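# Stand the toppled bottle upright in an empty carton cell

## Task

Pick up the one bottle that lies on its side on the steel table (leave every other bottle alone), set it cap up into a carton cell that has nothing in it, release it so that it stays there with no help from the robot, then open the gripper and move the arm away.

## Robot and tools

Robot: two arms, left_arm and right_arm, each ending in a two-finger parallel gripper with a camera on the wrist. All numbers are in a single scene frame. Its origin is on the table top midway between the arms, +z is up, +x points out over the table, and left_arm sits on the +y side. The names left and right label the arms only and say nothing about sides of an image. Base positions: left_arm at (+0.046, +0.233, 0) with quat_wxyz (+1.000, 0, 0, +0.030); right_arm at (-0.034, -0.236, 0) with quat_wxyz (+0.996, 0, 0, -0.090).

Gripper frame: the fingers extend along the gripper's +z axis and close along its y axis. The reported end_effector_position is the point between the finger pads, roughly 1 cm short of the fingertips. A fully open gripper spans 0.094 m.

Row format, used by both execute_actions and move: 16 numbers. The first 8 are for left_arm: x, y, z, qw, qx, qy, qz, opening. The last 8 are the same fields for right_arm. Both arms must be filled in even when only one moves. x, y, z give an absolute target position in metres in the scene frame. qw..qz give an absolute target orientation as a quaternion with w first. opening runs from -1 (closed) to +1 (fully open). To keep an arm still, repeat its whole pose from the latest result together with the opening it should have. To hold an orientation steady, send the same quaternion every time and do not copy the drifted value from the result.

execute_actions(actions): a list of up to 15 actions. Each action is a list of up to 15 rows, one row per 1/30 s control step. If an action has fewer than 15 rows, its last row is repeated to fill all 15 steps. Sending an empty list just returns the state and images. An action is rejected for both arms if any target lies more than 0.6 m from that gripper's current position along any of the gripper's own axes. If the first action fails this check or any action is malformed, nothing moves.

move(target, speed, blocking): target is one 16-number row of absolute poses. Each gripper follows a straight line to its pose, and both arms arrive together. The move lasts 0.5 to 10 s and stops short if it would need more. speed is in m/s, from 0.002 to 0.5, default 0.25, and turning is capped at twice that figure in rad/s. The opening is applied when the move starts. Paths do not avoid obstacles or the other arm, and a gripper may lag, drift off the line, or overshoot speed, especially with the arm nearly straight. Faster moves hit harder, and a target set past the point of contact pushes harder. With blocking=false the call returns after 0.5 s; until a result shows the move has ended, call wait or stop before sending new rows or moves. The result adds a 'move:' line with the ending (done, off_target, moving, held, fault) and any limits. limits=paced means the pose was clipped. limits=held means a check blocked some steps, and the arm may then move faster than speed. Each gripper's distance from its pose is also reported.

wait(seconds): 0 to 10. The scene runs while the arms hold their last commands. It returns early if a running move ends. stop(): brakes a running move to rest, which needs some room; the fingers keep moving. zoom_image(camera, region): camera is cam_left_wrist or cam_right_wrist, each 504x504. region is [x0, y0, x1, y1] in pixels from the top-left corner, at most 504x504. read_manual gives licence text only. finished_scene(scene) ends the scene for good and reports whether the task succeeded.

Controller behaviour: at each step the commanded pose is clipped to within 70 mm and 16 degrees of the measured pose, so a distant target can take several actions to reach. If position and orientation conflict, position wins. Motions often finish a centimetre or more away from the target, usually below it, and reported positions are less accurate at long reach. Hand target lines show what the controller is currently driving toward. A 'pose unreachable' line means a clearance check changed or blocked that arm's command. Joint ranges in rad: waist -2.618..3.054, shoulder 0..3.142, elbow 0..3.142, wrist pitch -1.571..1.571, wrist yaw -1.571..1.571, wrist roll -2.094..2.094.

Gripping: grip_measured uses the same scale as opening. The last joint value is the measured opening in metres, and readings may be off by about 1 mm. To hold an object, command an opening below grip_measured: about 0.03 below gives a firm grip, less gives a lighter one. Pad force tops out around 50-62 N. Objects may occasionally be tugged or pushed by outside forces.

Hazards: nothing may be knocked or set off the table, since that fails the task. The arms must not collide or press into each other. Avoid dropping, slamming, or pushing hard, and move smoothly with little effort. Holding loads heats the motors. A MOTOR HOT warning appears at 75 °C, the arm pauses at 90 °C, and at 100 °C the arm goes limp and falls. Any fault costs time. Time spent thinking is not paused: the robot keeps holding its last command while you reason.

Typical sequence: locate the lying bottle and an empty cell using the cameras and zoom. Approach with the gripper open, grasp the bottle, lift it, and turn it so the cap points up. Lower it into the cell, open the gripper, back away upward, then call finished_scene.

Each tool is called after "Emit:" as name(argument=value, ...), one argument or row to a line, values as JSON.

## Session

Emit:
move(
  target=[0.35,0.25,0.38,0.33,0,0.94,0,1, 0.3,-0.25,0.38,0.33,0,0.94,0,1],
)

Scene clock: 5.37 s.
left_arm: end_effector_position=(+0.3538, +0.2413, +0.3717) grip_measured=+1.000 end_effector_quat_wxyz=(+0.320, +0.013, +0.947, -0.007) | right_arm: end_effector_position=(+0.2949, -0.2479, +0.3756) grip_measured=+1.000 end_effector_quat_wxyz=(+0.342, +0.010, +0.940, +0.005)
Joint positions: left_arm=[-0.006  1.458  2.061 -1.524  0.055  0.063  0.094] | right_arm=[ 0.119  1.486  2.065 -1.453 -0.042 -0.025  0.094]
Joint velocities: left_arm=[-0.022 -0.027  0.007  0.051 -0.007  0.051  0.   ] | right_arm=[-0.012 -0.007 -0.007 -0.066  0.007 -0.022  0.   ]
Motor temperatures (°C, as the motors report them): left_arm=[26 27 26 28 27 24] | right_arm=[26 26 26 29 24 24]
Hand target (left_arm): +0.354, +0.245, +0.377; +0.327, +0.002, +0.945, -0.005
Hand target (right_arm): +0.296, -0.243, +0.380; +0.345, -0.000, +0.939, +0.010
Off the commanded pose (left_arm): 0.013 m, 2 deg.
Off the commanded pose (right_arm): 0.007 m, 2 deg.
move: off_target (left_arm)

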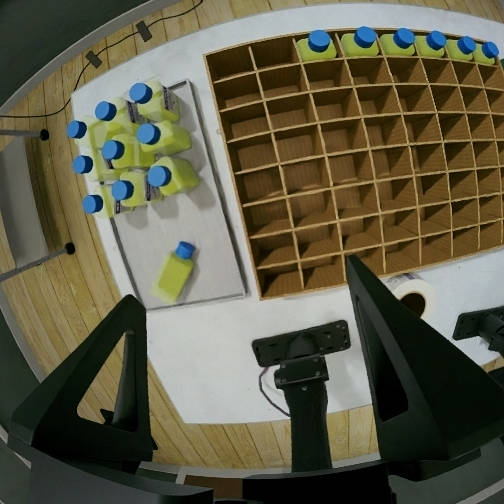

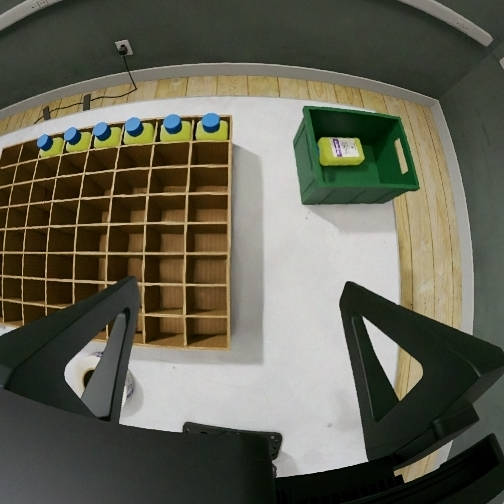

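Emit:
move(
  target=[0.35,0.44,0.13,-0.243,0.33,0.908,0.089,1, 0.3,-0.25,0.38,0.33,0,0.94,0,1],
)

Scene clock: 10.83 s.
left_arm: end_effector_position=(+0.3448, +0.4327, +0.1240) grip_measured=+1.000 end_effector_quat_wxyz=(-0.221, +0.336, +0.911, +0.088) | right_arm: end_effector_position=(+0.2980, -0.2481, +0.3762) grip_measured=+1.000 end_effector_quat_wxyz=(+0.329, +0.002, +0.944, +0.003)
Joint positions: left_arm=[ 0.318  2.095  1.868 -1.571 -0.427  1.035  0.094] | right_arm=[ 0.119  1.535  2.138 -1.504 -0.042 -0.043  0.094]
Joint velocities: left_arm=[ 0.007 -0.002  0.012 -0.007 -0.037 -0.022  0.   ] | right_arm=[-0.017  0.002 -0.002 -0.022 -0.037 -0.037  0.   ]
Motor temperatures (°C, as the motors report them): left_arm=[26 28 26 28 27 24] | right_arm=[26 26 27 29 24 24]
Hand target (left_arm): +0.345, +0.438, +0.132; -0.218, +0.336, +0.911, +0.096
Hand target (right_arm): +0.300, -0.250, +0.380; +0.332, +0.000, +0.943, -0.000
Off the commanded pose (left_arm): 0.011 m, 3 deg.
Off the commanded pose (right_arm): 0.005 m, 0 deg.
joint sent to its limit (left arm) — the command would take joint 4 (wrist pitch) past its lower limit, so that joint was sent only as far as its limit.
move: off_target (left_arm)

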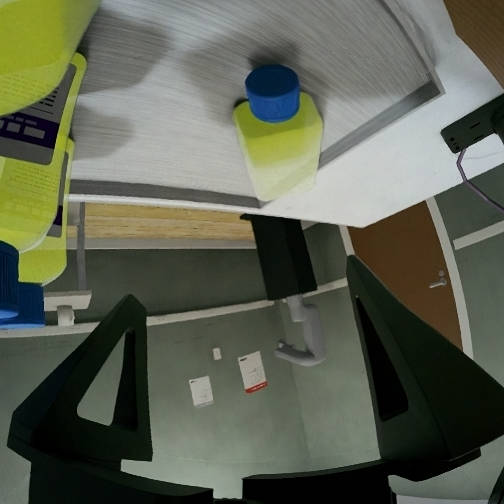

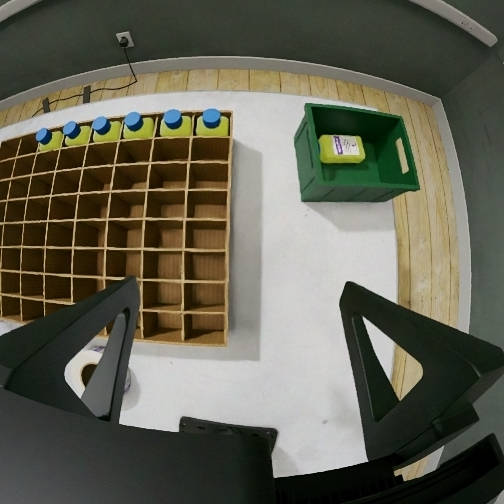

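Emit:
move(
  target=[0.327,0.428,0.075,-0.243,0.33,0.908,0.089,1, 0.3,-0.25,0.38,0.33,0,0.94,0,1],
  speed=0.1,
)

Scene clock: 13.83 s.
left_arm: end_effector_position=(+0.3274, +0.4272, +0.0844) grip_measured=+1.000 end_effector_quat_wxyz=(-0.236, +0.330, +0.910, +0.082) | right_arm: end_effector_position=(+0.2977, -0.2481, +0.3760) grip_measured=+1.000 end_effector_quat_wxyz=(+0.329, +0.002, +0.944, +0.003)
Joint positions: left_arm=[ 0.318  2.065  1.655 -1.423 -0.435  1.016  0.094] | right_arm=[ 0.119  1.535  2.138 -1.506 -0.042 -0.043  0.094]
Joint velocities: left_arm=[-0.012 -0.027 -0.002  0.066  0.037 -0.022  0.   ] | right_arm=[-0.007 -0.022 -0.012 -0.022 -0.037 -0.022  0.   ]
Motor temperatures (°C, as the motors report them): left_arm=[26 28 26 28 27 24] | right_arm=[26 26 27 29 24 24]
Hand target (left_arm): +0.326, +0.427, +0.076; -0.243, +0.330, +0.908, +0.088
Hand target (right_arm): +0.300, -0.250, +0.380; +0.332, +0.000, +0.943, -0.000
Off the commanded pose (left_arm): 0.009 m, 1 deg.
Off the commanded pose (right_arm): 0.005 m, 1 deg.
move: done

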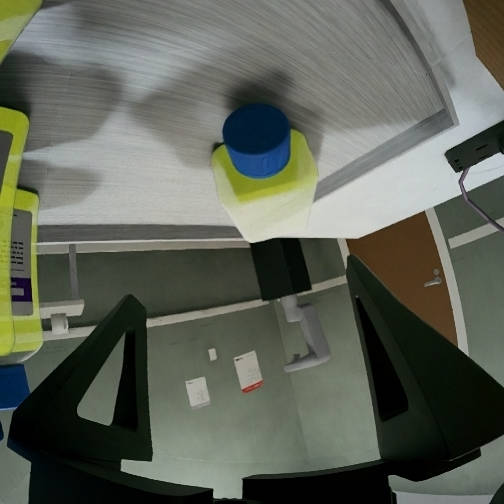

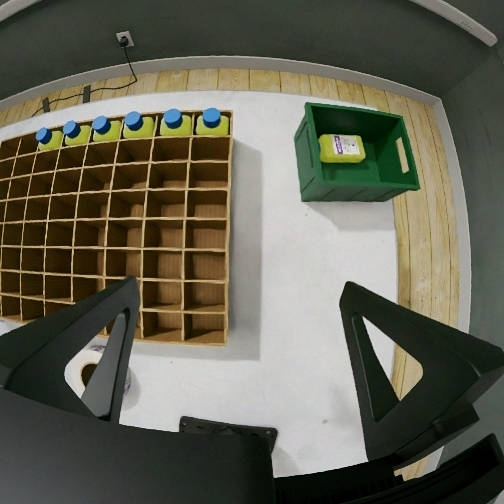

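Emit:
move(
  target=[0.305,0.44,0.058,-0.243,0.33,0.908,0.089,1, 0.3,-0.25,0.38,0.33,0,0.94,0,1],
  speed=0.07,
)

Scene clock: 16.17 s.
left_arm: end_effector_position=(+0.3271, +0.4367, +0.0778) grip_measured=+1.000 end_effector_quat_wxyz=(-0.196, +0.322, +0.920, +0.109) | right_arm: end_effector_position=(+0.2977, -0.2481, +0.3759) grip_measured=+1.000 end_effector_quat_wxyz=(+0.328, +0.002, +0.945, +0.003)
Joint positions: left_arm=[ 0.348  1.991  1.542 -1.274 -0.428  1.047  0.094] | right_arm=[ 0.119  1.535  2.138 -1.506 -0.042 -0.043  0.094]
Joint velocities: left_arm=[-0.012 -0.007  0.017  0.051  0.051 -0.037  0.   ] | right_arm=[-0.002 -0.002 -0.007 -0.11  -0.037 -0.007  0.   ]
Motor temperatures (°C, as the motors report them): left_arm=[26 29 26 28 27 24] | right_arm=[26 26 27 30 24 24]
Hand target (left_arm): +0.305, +0.439, +0.060; -0.242, +0.331, +0.908, +0.088
Hand target (right_arm): +0.300, -0.250, +0.380; +0.332, -0.000, +0.943, -0.000
Off the commanded pose (left_arm): 0.030 m, 6 deg.
Off the commanded pose (right_arm): 0.005 m, 1 deg.
move: off_target (left_arm)

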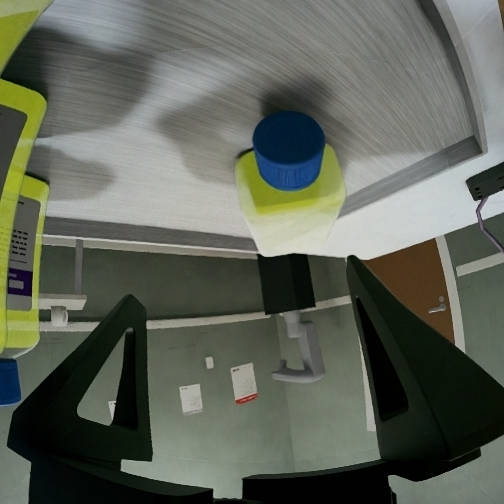

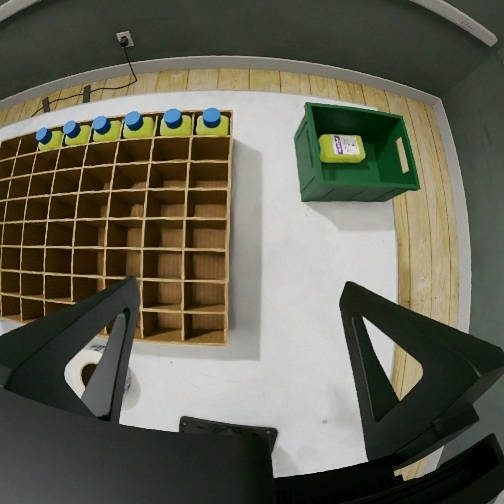

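Emit:
move(
  target=[0.3,0.44,0.11,-0.243,0.33,0.908,0.089,1, 0.3,-0.25,0.38,0.33,0,0.94,0,1],
  speed=0.07,
)

Emit:
move(
  target=[0.3,0.44,0.062,-0.243,0.33,0.908,0.089,1, 0.3,-0.25,0.38,0.33,0,0.94,0,1],
  speed=0.05,
)

Scene clock: 19.80 s.
left_arm: end_effector_position=(+0.3008, +0.4349, +0.0983) grip_measured=+1.000 end_effector_quat_wxyz=(-0.247, +0.331, +0.907, +0.080) | right_arm: end_effector_position=(+0.2977, -0.2481, +0.3759) grip_measured=+1.000 end_effector_quat_wxyz=(+0.328, +0.002, +0.945, +0.003)
Joint positions: left_arm=[ 0.36   1.986  1.587 -1.437 -0.459  1.057  0.094] | right_arm=[ 0.119  1.535  2.138 -1.506 -0.042 -0.043  0.094]
Joint velocities: left_arm=[-0.012  0.002 -0.007 -0.022  0.007 -0.051  0.   ] | right_arm=[ 0.007 -0.012  0.002 -0.022 -0.037  0.007  0.   ]
Motor temperatures (°C, as the motors report them): left_arm=[26 29 26 28 27 24] | right_arm=[26 26 27 30 24 24]
Hand target (left_arm): +0.301, +0.440, +0.110; -0.242, +0.330, +0.908, +0.088
Hand target (right_arm): +0.300, -0.250, +0.380; +0.332, +0.000, +0.943, -0.000
Off the commanded pose (left_arm): 0.013 m, 1 deg.
Off the commanded pose (right_arm): 0.005 m, 1 deg.
move: off_target (left_arm)

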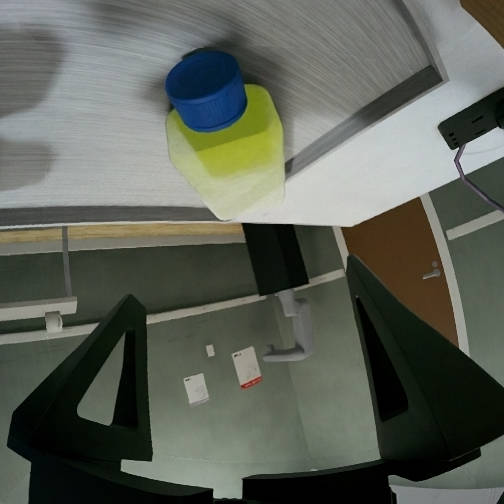

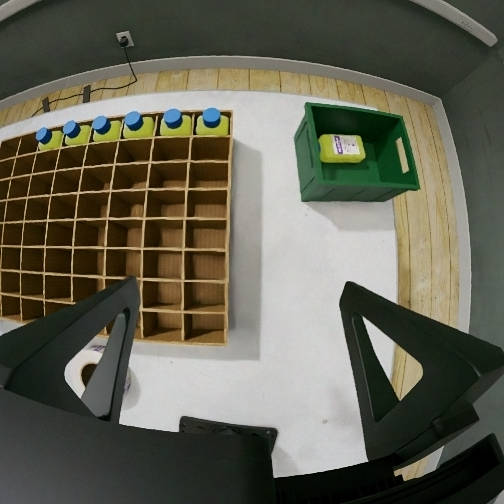

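Scene clock: 20.97 s.
left_arm: end_effector_position=(+0.3023, +0.4359, +0.0636) grip_measured=+1.000 end_effector_quat_wxyz=(-0.239, +0.329, +0.909, +0.089) | right_arm: end_effector_position=(+0.2977, -0.2481, +0.3759) grip_measured=+1.000 end_effector_quat_wxyz=(+0.328, +0.002, +0.945, +0.003)
Joint positions: left_arm=[ 0.36   2.001  1.473 -1.283 -0.461  1.058  0.094] | right_arm=[ 0.119  1.535  2.138 -1.506 -0.042 -0.043  0.094]
Joint velocities: left_arm=[ 0.027  0.002 -0.012  0.022 -0.095 -0.022  0.   ] | right_arm=[-0.002 -0.002 -0.012 -0.037 -0.037 -0.007  0.   ]
Motor temperatures (°C, as the motors report them): left_arm=[26 29 26 28 27 24] | right_arm=[26 26 27 30 24 24]
Hand target (left_arm): +0.299, +0.440, +0.062; -0.243, +0.330, +0.908, +0.089
Hand target (right_arm): +0.300, -0.250, +0.380; +0.332, +0.000, +0.943, -0.000
Off the commanded pose (left_arm): 0.005 m, 0 deg.
Off the commanded pose (right_arm): 0.005 m, 1 deg.
move: done

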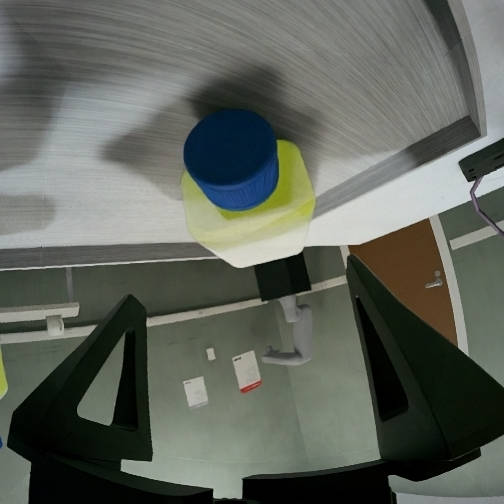

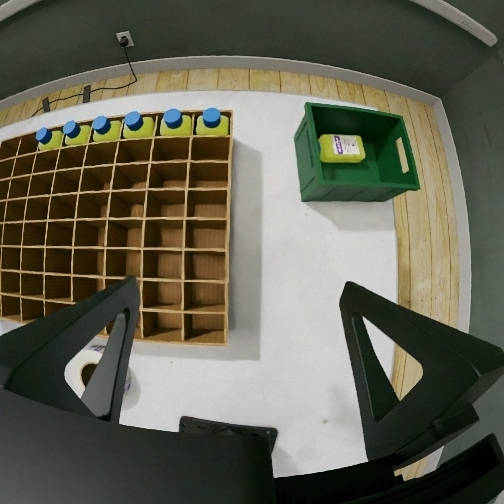

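Emit:
move(
  target=[0.293,0.437,0.032,-0.243,0.33,0.908,0.089,1, 0.3,-0.25,0.38,0.33,0,0.94,0,1],
  speed=0.04,
)

Emit:
move(
  target=[0.293,0.437,0.032,-0.243,0.33,0.908,0.089,-0.05, 0.3,-0.25,0.38,0.33,0,0.94,0,1],
)

Scene clock: 25.43 s.
left_arm: end_effector_position=(+0.2960, +0.4331, +0.0345) grip_measured=+1.000 end_effector_quat_wxyz=(-0.238, +0.329, +0.909, +0.090) | right_arm: end_effector_position=(+0.2977, -0.2481, +0.3759) grip_measured=+1.000 end_effector_quat_wxyz=(+0.328, +0.002, +0.945, +0.003)
Joint positions: left_arm=[ 0.36   2.012  1.367 -1.163 -0.461  1.058  0.094] | right_arm=[ 0.119  1.535  2.138 -1.506 -0.042 -0.043  0.094]
Joint velocities: left_arm=[-0.007  0.002 -0.007 -0.037 -0.066 -0.037  0.   ] | right_arm=[ 0.017 -0.002 -0.007  0.022 -0.051 -0.007  0.   ]
Motor temperatures (°C, as the motors report them): left_arm=[26 29 26 28 27 24] | right_arm=[26 26 27 30 24 24]
Hand target (left_arm): +0.292, +0.437, +0.032; -0.243, +0.330, +0.908, +0.089
Hand target (right_arm): +0.300, -0.250, +0.380; +0.332, +0.000, +0.943, -0.000
Off the commanded pose (left_arm): 0.005 m, 1 deg.
Off the commanded pose (right_arm): 0.005 m, 1 deg.
move: done

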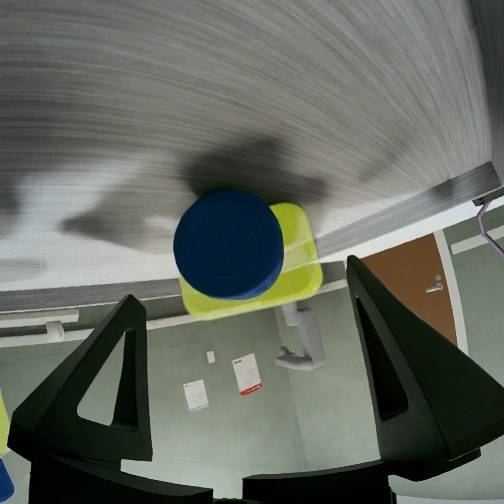

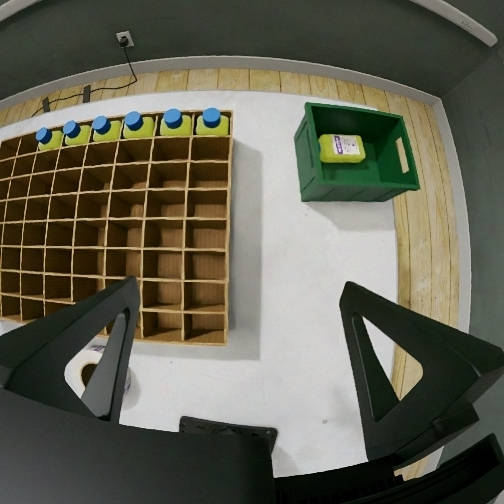

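Scene clock: 26.13 s.
left_arm: end_effector_position=(+0.2964, +0.4331, +0.0343) grip_measured=+0.092 end_effector_quat_wxyz=(-0.237, +0.329, +0.910, +0.090) | right_arm: end_effector_position=(+0.2977, -0.2481, +0.3759) grip_measured=+1.000 end_effector_quat_wxyz=(+0.328, +0.002, +0.945, +0.003)
Joint positions: left_arm=[ 0.36   2.012  1.367 -1.162 -0.46   1.058  0.051] | right_arm=[ 0.119  1.535  2.138 -1.506 -0.042 -0.043  0.094]
Joint velocities: left_arm=[ 0.002 -0.027  0.007 -0.022 -0.125  0.081 -0.001] | right_arm=[-0.017 -0.017 -0.007 -0.037  0.051  0.007  0.   ]
Motor temperatures (°C, as the motors report them): left_arm=[26 29 26 28 27 24] | right_arm=[26 26 27 30 24 24]
Hand target (left_arm): +0.293, +0.437, +0.032; -0.243, +0.330, +0.908, +0.089
Hand target (right_arm): +0.300, -0.250, +0.380; +0.332, +0.000, +0.943, -0.000
Off the commanded pose (left_arm): 0.006 m, 1 deg.
Off the commanded pose (right_arm): 0.005 m, 1 deg.
move: done

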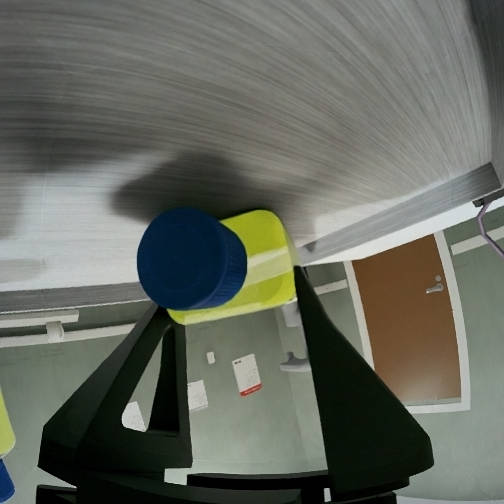

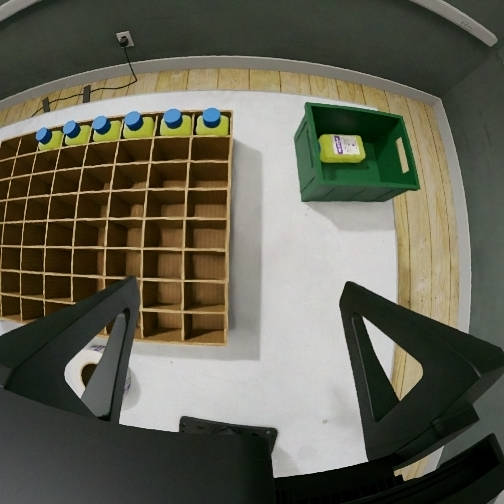

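Shallow grip; regrip deeper.

Emit:
move(
  target=[0.293,0.437,0.032,-0.243,0.33,0.908,0.089,0.3, 0.3,-0.25,0.38,0.33,0,0.94,0,1],
)

Emit:
move(
  target=[0.289,0.44,0.02,-0.243,0.33,0.908,0.089,0.3, 0.3,-0.25,0.38,0.33,0,0.94,0,1],
  speed=0.03,
)

Emit:
move(
  target=[0.289,0.44,0.02,-0.243,0.33,0.908,0.089,-0.05, 0.3,-0.25,0.38,0.33,0,0.94,0,1],
)

Emit:
move(
  target=[0.28,0.45,0.2,-0.2,0.33,0.918,0.089,-0.05, 0.3,-0.25,0.38,0.33,0,0.94,0,1],
  speed=0.15,
)

Emit:
move(
  target=[0.34,0.15,0.25,0.53,0,0.848,0,-0.05, 0.32,-0.08,0.25,0.5,-0.5,0.5,0.5,1],
)

Emit:
move(
  target=[0.34,0.15,0.2,0.53,0,0.848,0,-0.05, 0.32,-0.08,0.25,0.5,-0.5,0.5,0.5,1],
  speed=0.08,
)

Emit:
zoom_image(
  camera="cam_right_wrist",
  region=[130,140,330,340],
)

Scene clock: 32.03 s.
left_arm: end_effector_position=(+0.2964, +0.4332, +0.0343) grip_measured=+0.298 end_effector_quat_wxyz=(-0.238, +0.329, +0.909, +0.090) | right_arm: end_effector_position=(+0.2977, -0.2481, +0.3759) grip_measured=+1.000 end_effector_quat_wxyz=(+0.328, +0.002, +0.945, +0.003)
Joint positions: left_arm=[ 0.36   2.012  1.367 -1.162 -0.461  1.058  0.061] | right_arm=[ 0.119  1.535  2.138 -1.506 -0.042 -0.043  0.094]
Joint velocities: left_arm=[-0.032  0.012 -0.022  0.037 -0.066 -0.066  0.001] | right_arm=[ 0.002 -0.022  0.002 -0.007 -0.037  0.007  0.   ]
Motor temperatures (°C, as the motors report them): left_arm=[26 29 26 28 27 24] | right_arm=[26 26 27 30 24 24]
Hand target (left_arm): +0.293, +0.437, +0.032; -0.243, +0.330, +0.908, +0.089
Hand target (right_arm): +0.300, -0.250, +0.380; +0.332, +0.000, +0.943, -0.000
Off the commanded pose (left_arm): 0.006 m, 1 deg.
Off the commanded pose (right_arm): 0.005 m, 1 deg.
move: done

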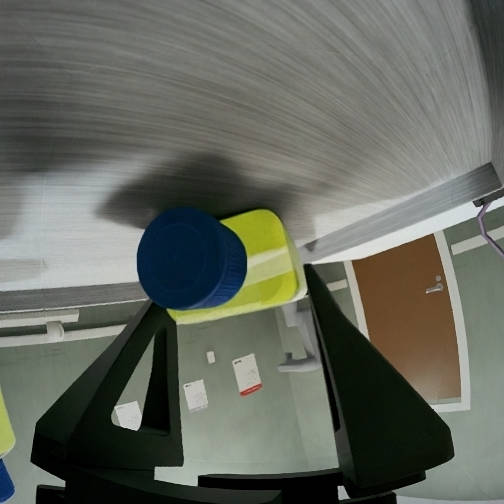

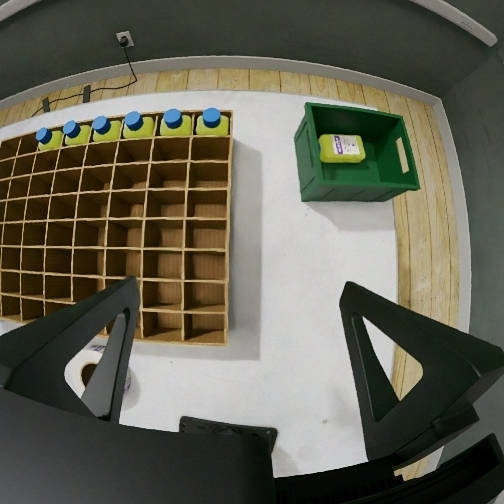

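Scene clock: 32.87 s.
left_arm: end_effector_position=(+0.2958, +0.4368, +0.0267) grip_measured=+0.298 end_effector_quat_wxyz=(-0.232, +0.328, +0.911, +0.095) | right_arm: end_effector_position=(+0.2977, -0.2481, +0.3759) grip_measured=+1.000 end_effector_quat_wxyz=(+0.328, +0.002, +0.945, +0.003)
Joint positions: left_arm=[ 0.37   2.012  1.338 -1.112 -0.462  1.071  0.061] | right_arm=[ 0.119  1.535  2.138 -1.506 -0.042 -0.043  0.094]
Joint velocities: left_arm=[-0.007 -0.017  0.007  0.037 -0.066 -0.007  0.   ] | right_arm=[-0.012 -0.007 -0.007 -0.022 -0.037 -0.022  0.   ]
Motor temperatures (°C, as the motors report them): left_arm=[26 29 26 28 27 24] | right_arm=[26 26 27 30 24 24]
Hand target (left_arm): +0.289, +0.439, +0.020; -0.242, +0.330, +0.908, +0.088
Hand target (right_arm): +0.300, -0.250, +0.380; +0.332, +0.000, +0.943, -0.000
Off the commanded pose (left_arm): 0.010 m, 2 deg.
Off the commanded pose (right_arm): 0.005 m, 1 deg.
move: done

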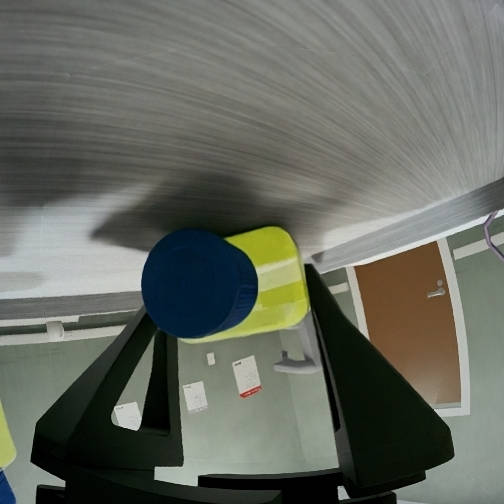

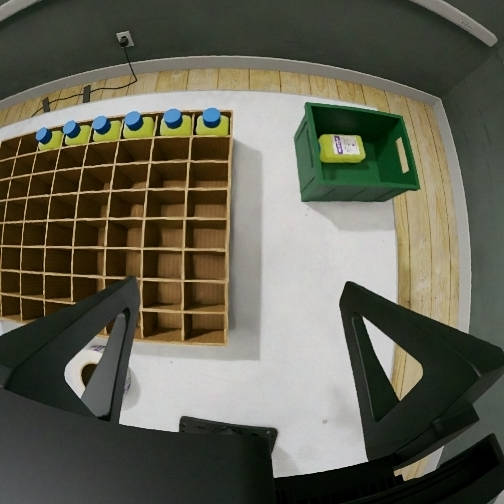

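Scene clock: 33.57 s.
left_arm: end_effector_position=(+0.2958, +0.4366, +0.0266) grip_measured=+0.119 end_effector_quat_wxyz=(-0.232, +0.329, +0.911, +0.095) | right_arm: end_effector_position=(+0.2977, -0.2481, +0.3759) grip_measured=+1.000 end_effector_quat_wxyz=(+0.328, +0.002, +0.945, +0.003)
Joint positions: left_arm=[ 0.37   2.012  1.338 -1.112 -0.461  1.072  0.053] | right_arm=[ 0.119  1.535  2.138 -1.506 -0.042 -0.043  0.094]
Joint velocities: left_arm=[ 0.002 -0.002 -0.007  0.037 -0.022  0.007  0.   ] | right_arm=[ 0.002 -0.007 -0.007 -0.007 -0.007 -0.022  0.   ]
Motor temperatures (°C, as the motors report them): left_arm=[26 29 26 28 27 24] | right_arm=[26 26 27 30 24 24]
Hand target (left_arm): +0.289, +0.440, +0.020; -0.243, +0.330, +0.908, +0.089
Hand target (right_arm): +0.300, -0.250, +0.380; +0.332, +0.000, +0.943, -0.000
Off the commanded pose (left_arm): 0.010 m, 1 deg.
Off the commanded pose (right_arm): 0.005 m, 1 deg.
move: done

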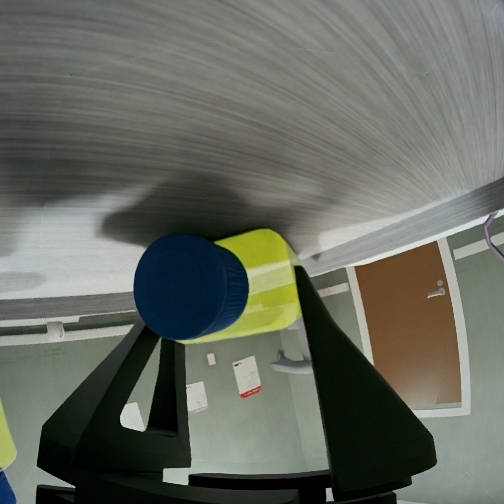

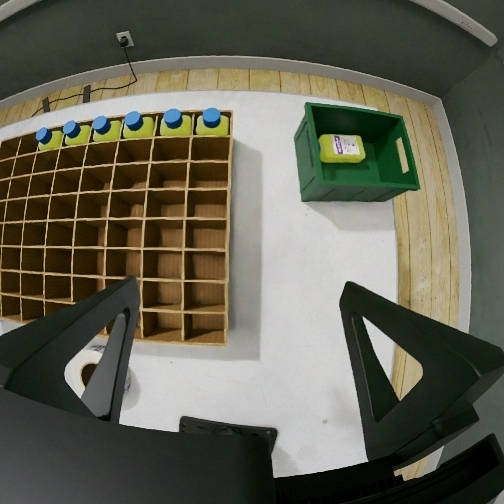

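Scene clock: 35.20 s.
left_arm: end_effector_position=(+0.2887, +0.4485, +0.1866) grip_measured=+0.119 end_effector_quat_wxyz=(-0.170, +0.341, +0.917, +0.118) | right_arm: end_effector_position=(+0.2977, -0.2481, +0.3759) grip_measured=+1.000 end_effector_quat_wxyz=(+0.328, +0.002, +0.945, +0.003)
Joint positions: left_arm=[ 0.438  1.798  1.733 -1.554 -0.415  1.2    0.053] | right_arm=[ 0.119  1.535  2.138 -1.506 -0.042 -0.043  0.094]
Joint velocities: left_arm=[-0.022 -0.007 -0.002  0.007 -0.022  0.066  0.001] | right_arm=[ 0.007 -0.002 -0.002  0.022 -0.022  0.007  0.   ]
Motor temperatures (°C, as the motors report them): left_arm=[26 29 26 28 27 24] | right_arm=[26 26 27 30 24 24]
Hand target (left_arm): +0.284, +0.451, +0.198; -0.170, +0.340, +0.916, +0.125
Hand target (right_arm): +0.300, -0.250, +0.380; +0.332, +0.000, +0.943, -0.000
Off the commanded pose (left_arm): 0.016 m, 5 deg.
Off the commanded pose (right_arm): 0.005 m, 1 deg.
joint sent to its limit (left arm) — the command would take joint 4 (wrist pitch) past its lower limit, so that joint was sent only as far as its limit.
move: off_target (left_arm)

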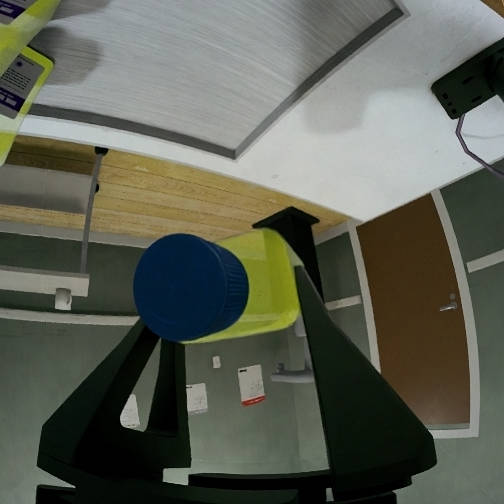

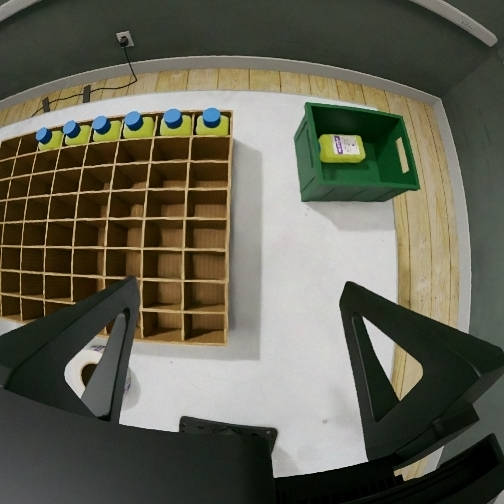

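Scene clock: 39.50 s.
left_arm: end_effector_position=(+0.3370, +0.1551, +0.2308) grip_measured=+0.119 end_effector_quat_wxyz=(+0.502, +0.032, +0.864, +0.032) | right_arm: end_effector_position=(+0.3169, -0.0835, +0.2444) grip_measured=+1.000 end_effector_quat_wxyz=(-0.520, +0.484, -0.521, -0.473)
Joint positions: left_arm=[-0.609  0.88   0.785 -0.501 -0.493 -0.21   0.053] | right_arm=[ 0.103  1.714  1.174 -0.454 -1.557 -1.005  0.094]
Joint velocities: left_arm=[-0.012 -0.007  0.002  0.007  0.022 -0.007  0.   ] | right_arm=[-0.012  0.007 -0.002 -0.007 -0.051 -0.037  0.   ]
Motor temperatures (°C, as the motors report them): left_arm=[26 29 26 28 27 24] | right_arm=[26 27 27 30 24 24]
Hand target (left_arm): +0.342, +0.153, +0.246; +0.528, +0.016, +0.849, +0.021
Hand target (right_arm): +0.317, -0.081, +0.249; +0.521, -0.485, +0.510, +0.482
Off the commanded pose (left_arm): 0.020 m, 6 deg.
Off the commanded pose (right_arm): 0.007 m, 5 deg.
joint sent to its limit (right arm) — the command would take joint 5 (wrist yaw) past its lower limit, so that joint was sent only as far as its limit.
move: off_target (left_arm, right_arm)

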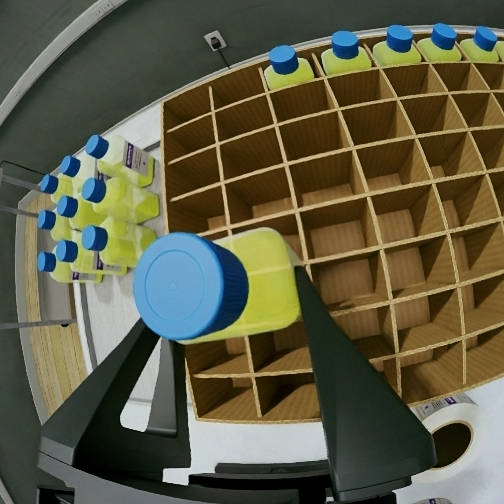

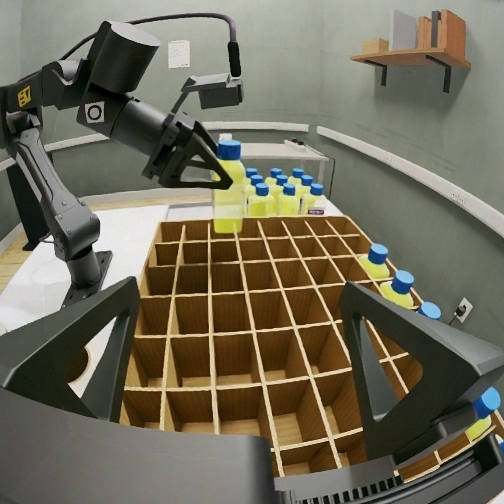

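Scene clock: 40.70 s.
left_arm: end_effector_position=(+0.3352, +0.1562, +0.1824) grip_measured=+0.119 end_effector_quat_wxyz=(+0.501, +0.013, +0.865, +0.021) | right_arm: end_effector_position=(+0.3169, -0.0835, +0.2444) grip_measured=+1.000 end_effector_quat_wxyz=(-0.520, +0.484, -0.521, -0.473)
Joint positions: left_arm=[-0.609  0.86   0.589 -0.33  -0.492 -0.256  0.053] | right_arm=[ 0.103  1.714  1.174 -0.454 -1.557 -1.005  0.094]
Joint velocities: left_arm=[ 0.007  0.002 -0.007 -0.037 -0.051 -0.007 -0.   ] | right_arm=[-0.002 -0.012 -0.002 -0.037  0.037 -0.022  0.   ]
Motor temperatures (°C, as the motors report them): left_arm=[26 29 26 29 27 24] | right_arm=[26 27 27 30 24 24]
Hand target (left_arm): +0.339, +0.151, +0.200; +0.529, +0.000, +0.848, +0.000
Hand target (right_arm): +0.320, -0.080, +0.250; +0.517, -0.483, +0.512, +0.487
Off the commanded pose (left_arm): 0.019 m, 5 deg.
Off the commanded pose (right_arm): 0.007 m, 5 deg.
joint sent to its limit (right arm) — the command would take joint 5 (wrist yaw) past its lower limit, so that joint was sent only as far as its limit.
move: off_target (left_arm, right_arm)

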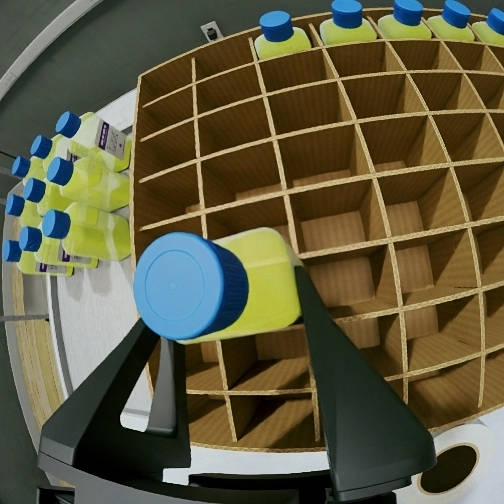

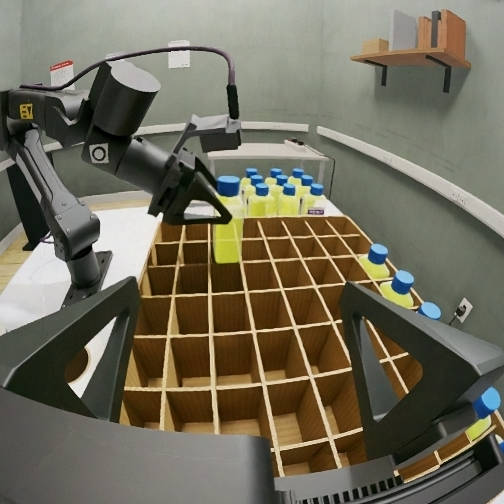

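Region (130, 140, 330, 340) of cam_right_wrist's 504x504 image, scaled by 2.520, with more detail than that image has.

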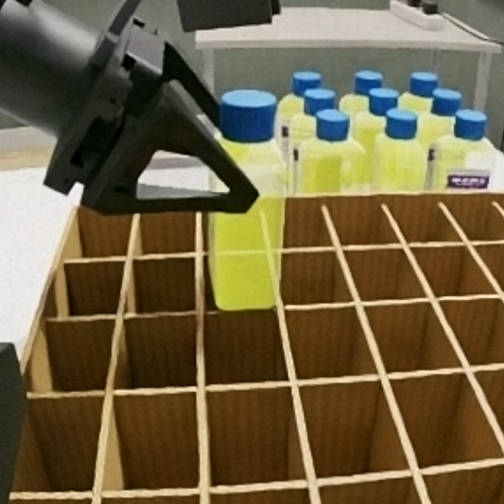

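Emit:
move(
  target=[0.337,0.172,0.195,0.53,0,0.848,0,-0.05, 0.32,-0.08,0.25,0.5,-0.5,0.5,0.5,1],
  speed=0.04,
)

Emit:
zoom_image(
  camera="cam_right_wrist",
  region=[130,140,330,340],
)

Scene clock: 44.83 s.
left_arm: end_effector_position=(+0.3323, +0.1698, +0.1767) grip_measured=+0.119 end_effector_quat_wxyz=(+0.501, +0.010, +0.866, +0.008) | right_arm: end_effector_position=(+0.3169, -0.0835, +0.2444) grip_measured=+1.000 end_effector_quat_wxyz=(-0.520, +0.484, -0.521, -0.473)
Joint positions: left_arm=[-0.519  0.799  0.542 -0.315 -0.398 -0.217  0.053] | right_arm=[ 0.103  1.714  1.174 -0.454 -1.557 -1.005  0.094]
Joint velocities: left_arm=[-0.012  0.002  0.007 -0.007  0.037 -0.022 -0.   ] | right_arm=[-0.002 -0.012  0.002 -0.022  0.037 -0.007  0.   ]
Motor temperatures (°C, as the motors report them): left_arm=[26 29 27 30 27 24] | right_arm=[26 27 28 30 24 24]
Hand target (left_arm): +0.337, +0.172, +0.195; +0.530, -0.001, +0.848, -0.000
Hand target (right_arm): +0.320, -0.080, +0.250; +0.517, -0.483, +0.512, +0.487
Off the commanded pose (left_arm): 0.019 m, 4 deg.
Off the commanded pose (right_arm): 0.007 m, 5 deg.
joint sent to its limit (right arm) — the command would take joint 5 (wrist yaw) past its lower limit, so that joint was sent only as far as its limit.
move: off_target (left_arm, right_arm)

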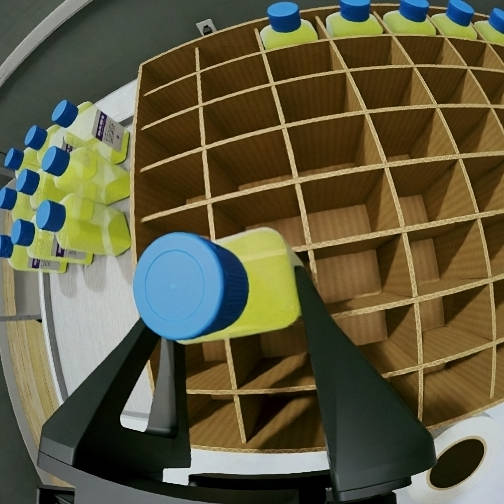

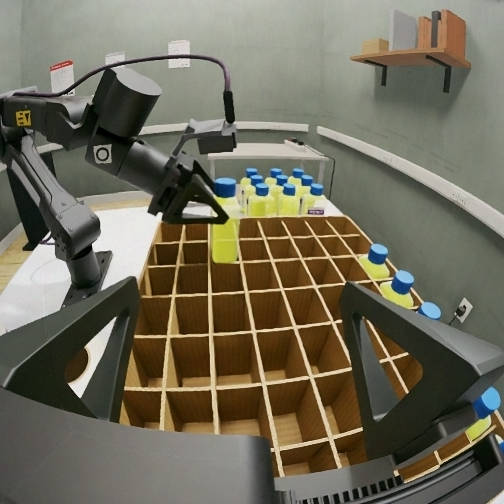

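Region (130, 140, 330, 340) of cam_right_wrist's 504x504 image, scaled by 2.520, with more detail than that image has.

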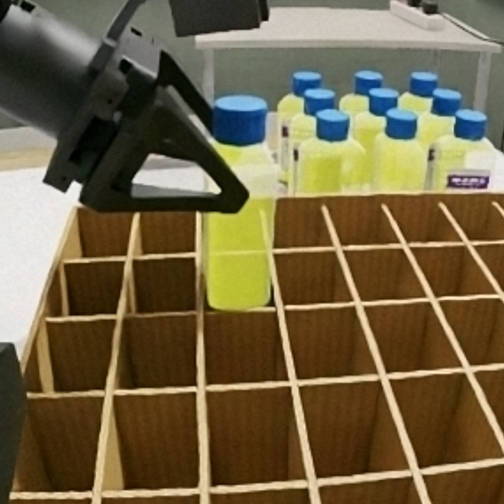

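Emit:
move(
  target=[0.338,0.176,0.175,0.53,0,0.848,0,-0.05, 0.32,-0.08,0.25,0.5,-0.5,0.5,0.5,1],
  speed=0.03,
)

Emit:
zoom_image(
  camera="cam_right_wrist",
  region=[130,140,330,340],
)

Scene clock: 48.00 s.
left_arm: end_effector_position=(+0.3320, +0.1740, +0.1546) grip_measured=+0.119 end_effector_quat_wxyz=(+0.496, +0.012, +0.868, +0.009) | right_arm: end_effector_position=(+0.3169, -0.0835, +0.2444) grip_measured=+1.000 end_effector_quat_wxyz=(-0.520, +0.484, -0.521, -0.473)
Joint positions: left_arm=[-0.491  0.799  0.462 -0.239 -0.372 -0.2    0.053] | right_arm=[ 0.103  1.714  1.174 -0.454 -1.557 -1.005  0.094]
Joint velocities: left_arm=[ 0.012 -0.007 -0.022 -0.051 -0.051  0.037 -0.001] | right_arm=[ 0.002 -0.012  0.022 -0.037 -0.022 -0.007  0.   ]
Motor temperatures (°C, as the motors report them): left_arm=[26 28 27 30 27 24] | right_arm=[26 27 28 30 24 24]
Hand target (left_arm): +0.337, +0.176, +0.175; +0.530, -0.000, +0.848, +0.001
Hand target (right_arm): +0.320, -0.080, +0.250; +0.517, -0.483, +0.512, +0.487
Off the commanded pose (left_arm): 0.021 m, 5 deg.
Off the commanded pose (right_arm): 0.007 m, 5 deg.
joint sent to its limit (right arm) — the command would take joint 5 (wrist yaw) past its lower limit, so that joint was sent only as far as its limit.
move: off_target (left_arm, right_arm)

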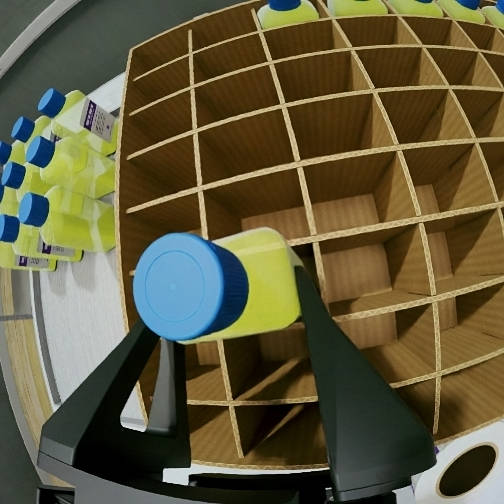

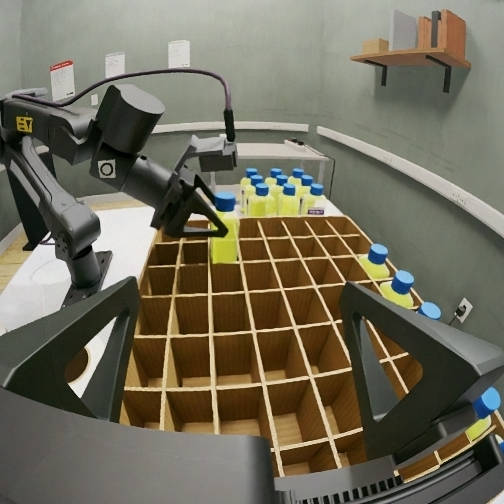

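Region (130, 140, 330, 340) of cam_right_wrist's 504x504 image, scaled by 2.520, with more detail than that image has.

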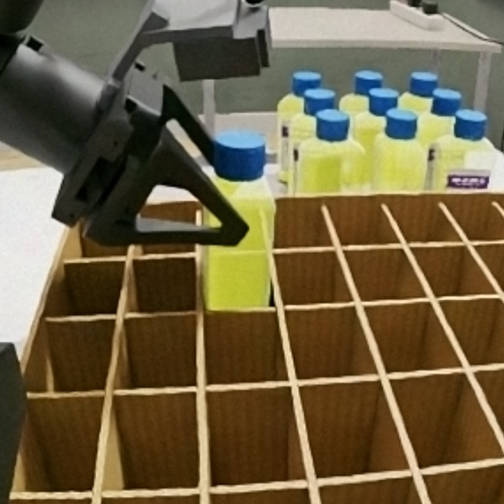

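In. Lower, release, retreat.

Emit:
move(
  target=[0.339,0.176,0.155,0.53,0,0.848,0,-0.05, 0.32,-0.08,0.25,0.5,-0.5,0.5,0.5,1],
  speed=0.03,
)

Emit:
move(
  target=[0.339,0.176,0.155,0.53,0,0.848,0,0.3, 0.32,-0.08,0.25,0.5,-0.5,0.5,0.5,1],
)

Emit:
move(
  target=[0.32,0.18,0.26,0.53,0,0.848,0,0.3, 0.32,-0.08,0.25,0.5,-0.5,0.5,0.5,1],
  speed=0.15,
)

Scene clock: 52.03 s.
left_arm: end_effector_position=(+0.3310, +0.1739, +0.1379) grip_measured=+0.119 end_effector_quat_wxyz=(+0.501, +0.012, +0.866, +0.006) | right_arm: end_effector_position=(+0.3169, -0.0835, +0.2444) grip_measured=+1.000 end_effector_quat_wxyz=(-0.520, +0.484, -0.521, -0.473)
Joint positions: left_arm=[-0.491  0.799  0.386 -0.151 -0.369 -0.199  0.053] | right_arm=[ 0.103  1.714  1.174 -0.454 -1.557 -1.005  0.094]
Joint velocities: left_arm=[-0.007  0.002  0.002 -0.066  0.007 -0.022  0.   ] | right_arm=[-0.012 -0.022 -0.002 -0.007 -0.007 -0.081  0.   ]
Motor temperatures (°C, as the motors report them): left_arm=[26 28 27 31 27 24] | right_arm=[26 27 28 30 24 24]
Hand target (left_arm): +0.338, +0.176, +0.155; +0.530, -0.000, +0.848, +0.001
Hand target (right_arm): +0.320, -0.080, +0.250; +0.517, -0.483, +0.512, +0.487
Off the commanded pose (left_arm): 0.019 m, 4 deg.
Off the commanded pose (right_arm): 0.007 m, 5 deg.
joint sent to its limit (right arm) — the command would take joint 5 (wrist yaw) past its lower limit, so that joint was sent only as far as its limit.
move: off_target (left_arm, right_arm)

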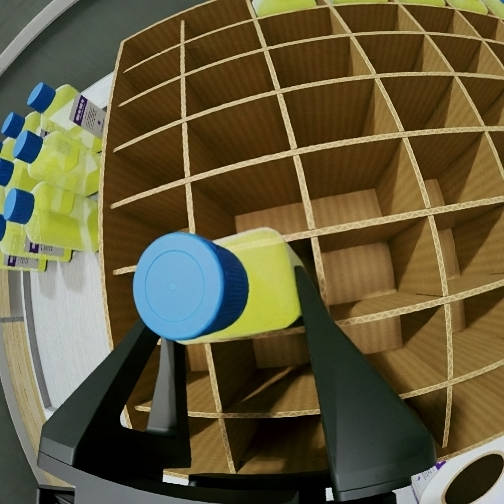

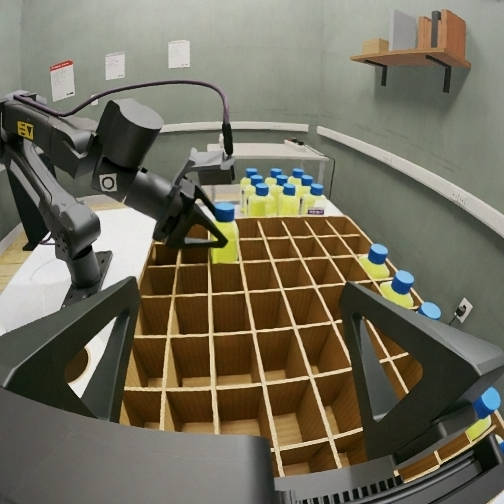

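Scene clock: 52.83 s.
left_arm: end_effector_position=(+0.3354, +0.1719, +0.1459) grip_measured=+0.298 end_effector_quat_wxyz=(+0.516, +0.008, +0.856, -0.001) | right_arm: end_effector_position=(+0.3169, -0.0835, +0.2444) grip_measured=+1.000 end_effector_quat_wxyz=(-0.520, +0.484, -0.521, -0.473)
Joint positions: left_arm=[-0.491  0.799  0.386 -0.112 -0.369 -0.198  0.061] | right_arm=[ 0.103  1.714  1.174 -0.454 -1.557 -1.005  0.094]
Joint velocities: left_arm=[ 0.002  0.007 -0.007 -0.007  0.007 -0.022 -0.001] | right_arm=[ 0.002  0.002 -0.002 -0.051 -0.051 -0.037  0.   ]
Motor temperatures (°C, as the motors report them): left_arm=[26 28 27 31 27 24] | right_arm=[26 27 28 30 24 24]
Hand target (left_arm): +0.339, +0.176, +0.155; +0.530, -0.000, +0.848, +0.001
Hand target (right_arm): +0.320, -0.080, +0.250; +0.517, -0.483, +0.512, +0.487
Off the commanded pose (left_arm): 0.011 m, 2 deg.
Off the commanded pose (right_arm): 0.007 m, 5 deg.
joint sent to its limit (right arm) — the command would take joint 5 (wrist yaw) past its lower limit, so that joint was sent only as far as its limit.
move: off_target (left_arm, right_arm)

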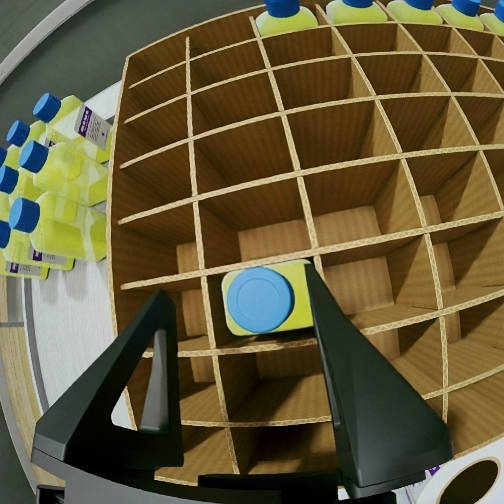

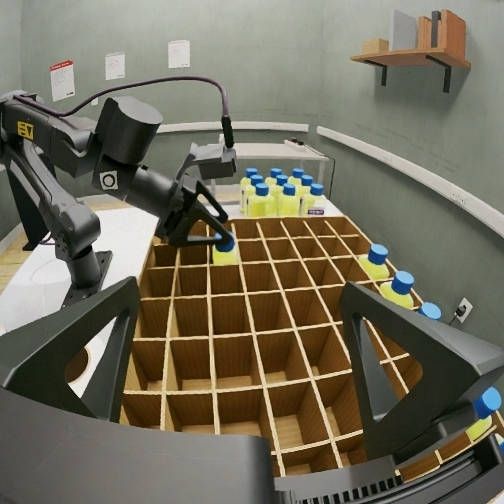

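Scene clock: 54.27 s.
left_arm: end_effector_position=(+0.3236, +0.1805, +0.2484) grip_measured=+0.298 end_effector_quat_wxyz=(+0.520, +0.003, +0.854, +0.006) | right_arm: end_effector_position=(+0.3169, -0.0835, +0.2444) grip_measured=+1.000 end_effector_quat_wxyz=(-0.520, +0.484, -0.521, -0.473)
Joint positions: left_arm=[-0.491  0.752  0.778 -0.547 -0.386 -0.198  0.061] | right_arm=[ 0.103  1.714  1.174 -0.454 -1.557 -1.005  0.094]
Joint velocities: left_arm=[ 0.002 -0.017 -0.002 -0.037 -0.037 -0.051  0.001] | right_arm=[ 0.002 -0.007 -0.002  0.051 -0.051  0.037  0.   ]
Motor temperatures (°C, as the motors report them): left_arm=[26 28 27 31 27 24] | right_arm=[26 27 28 30 24 24]
Hand target (left_arm): +0.323, +0.179, +0.260; +0.530, +0.000, +0.848, +0.000
Hand target (right_arm): +0.320, -0.080, +0.250; +0.517, -0.483, +0.512, +0.487
Off the commanded pose (left_arm): 0.012 m, 2 deg.
Off the commanded pose (right_arm): 0.007 m, 5 deg.
joint sent to its limit (right arm) — the command would take joint 5 (wrist yaw) past its lower limit, so that joint was sent only as far as its limit.
move: off_target (left_arm, right_arm)

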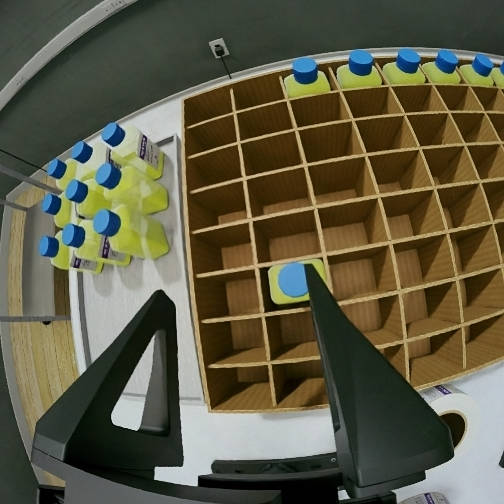

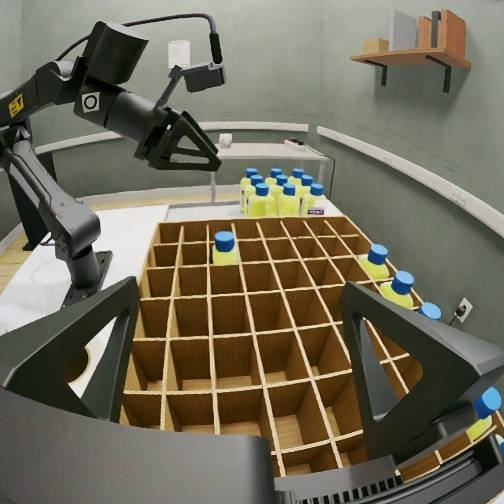

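Emit:
finished_scene(
  scene=2,
)

The scene is finished: the task was done.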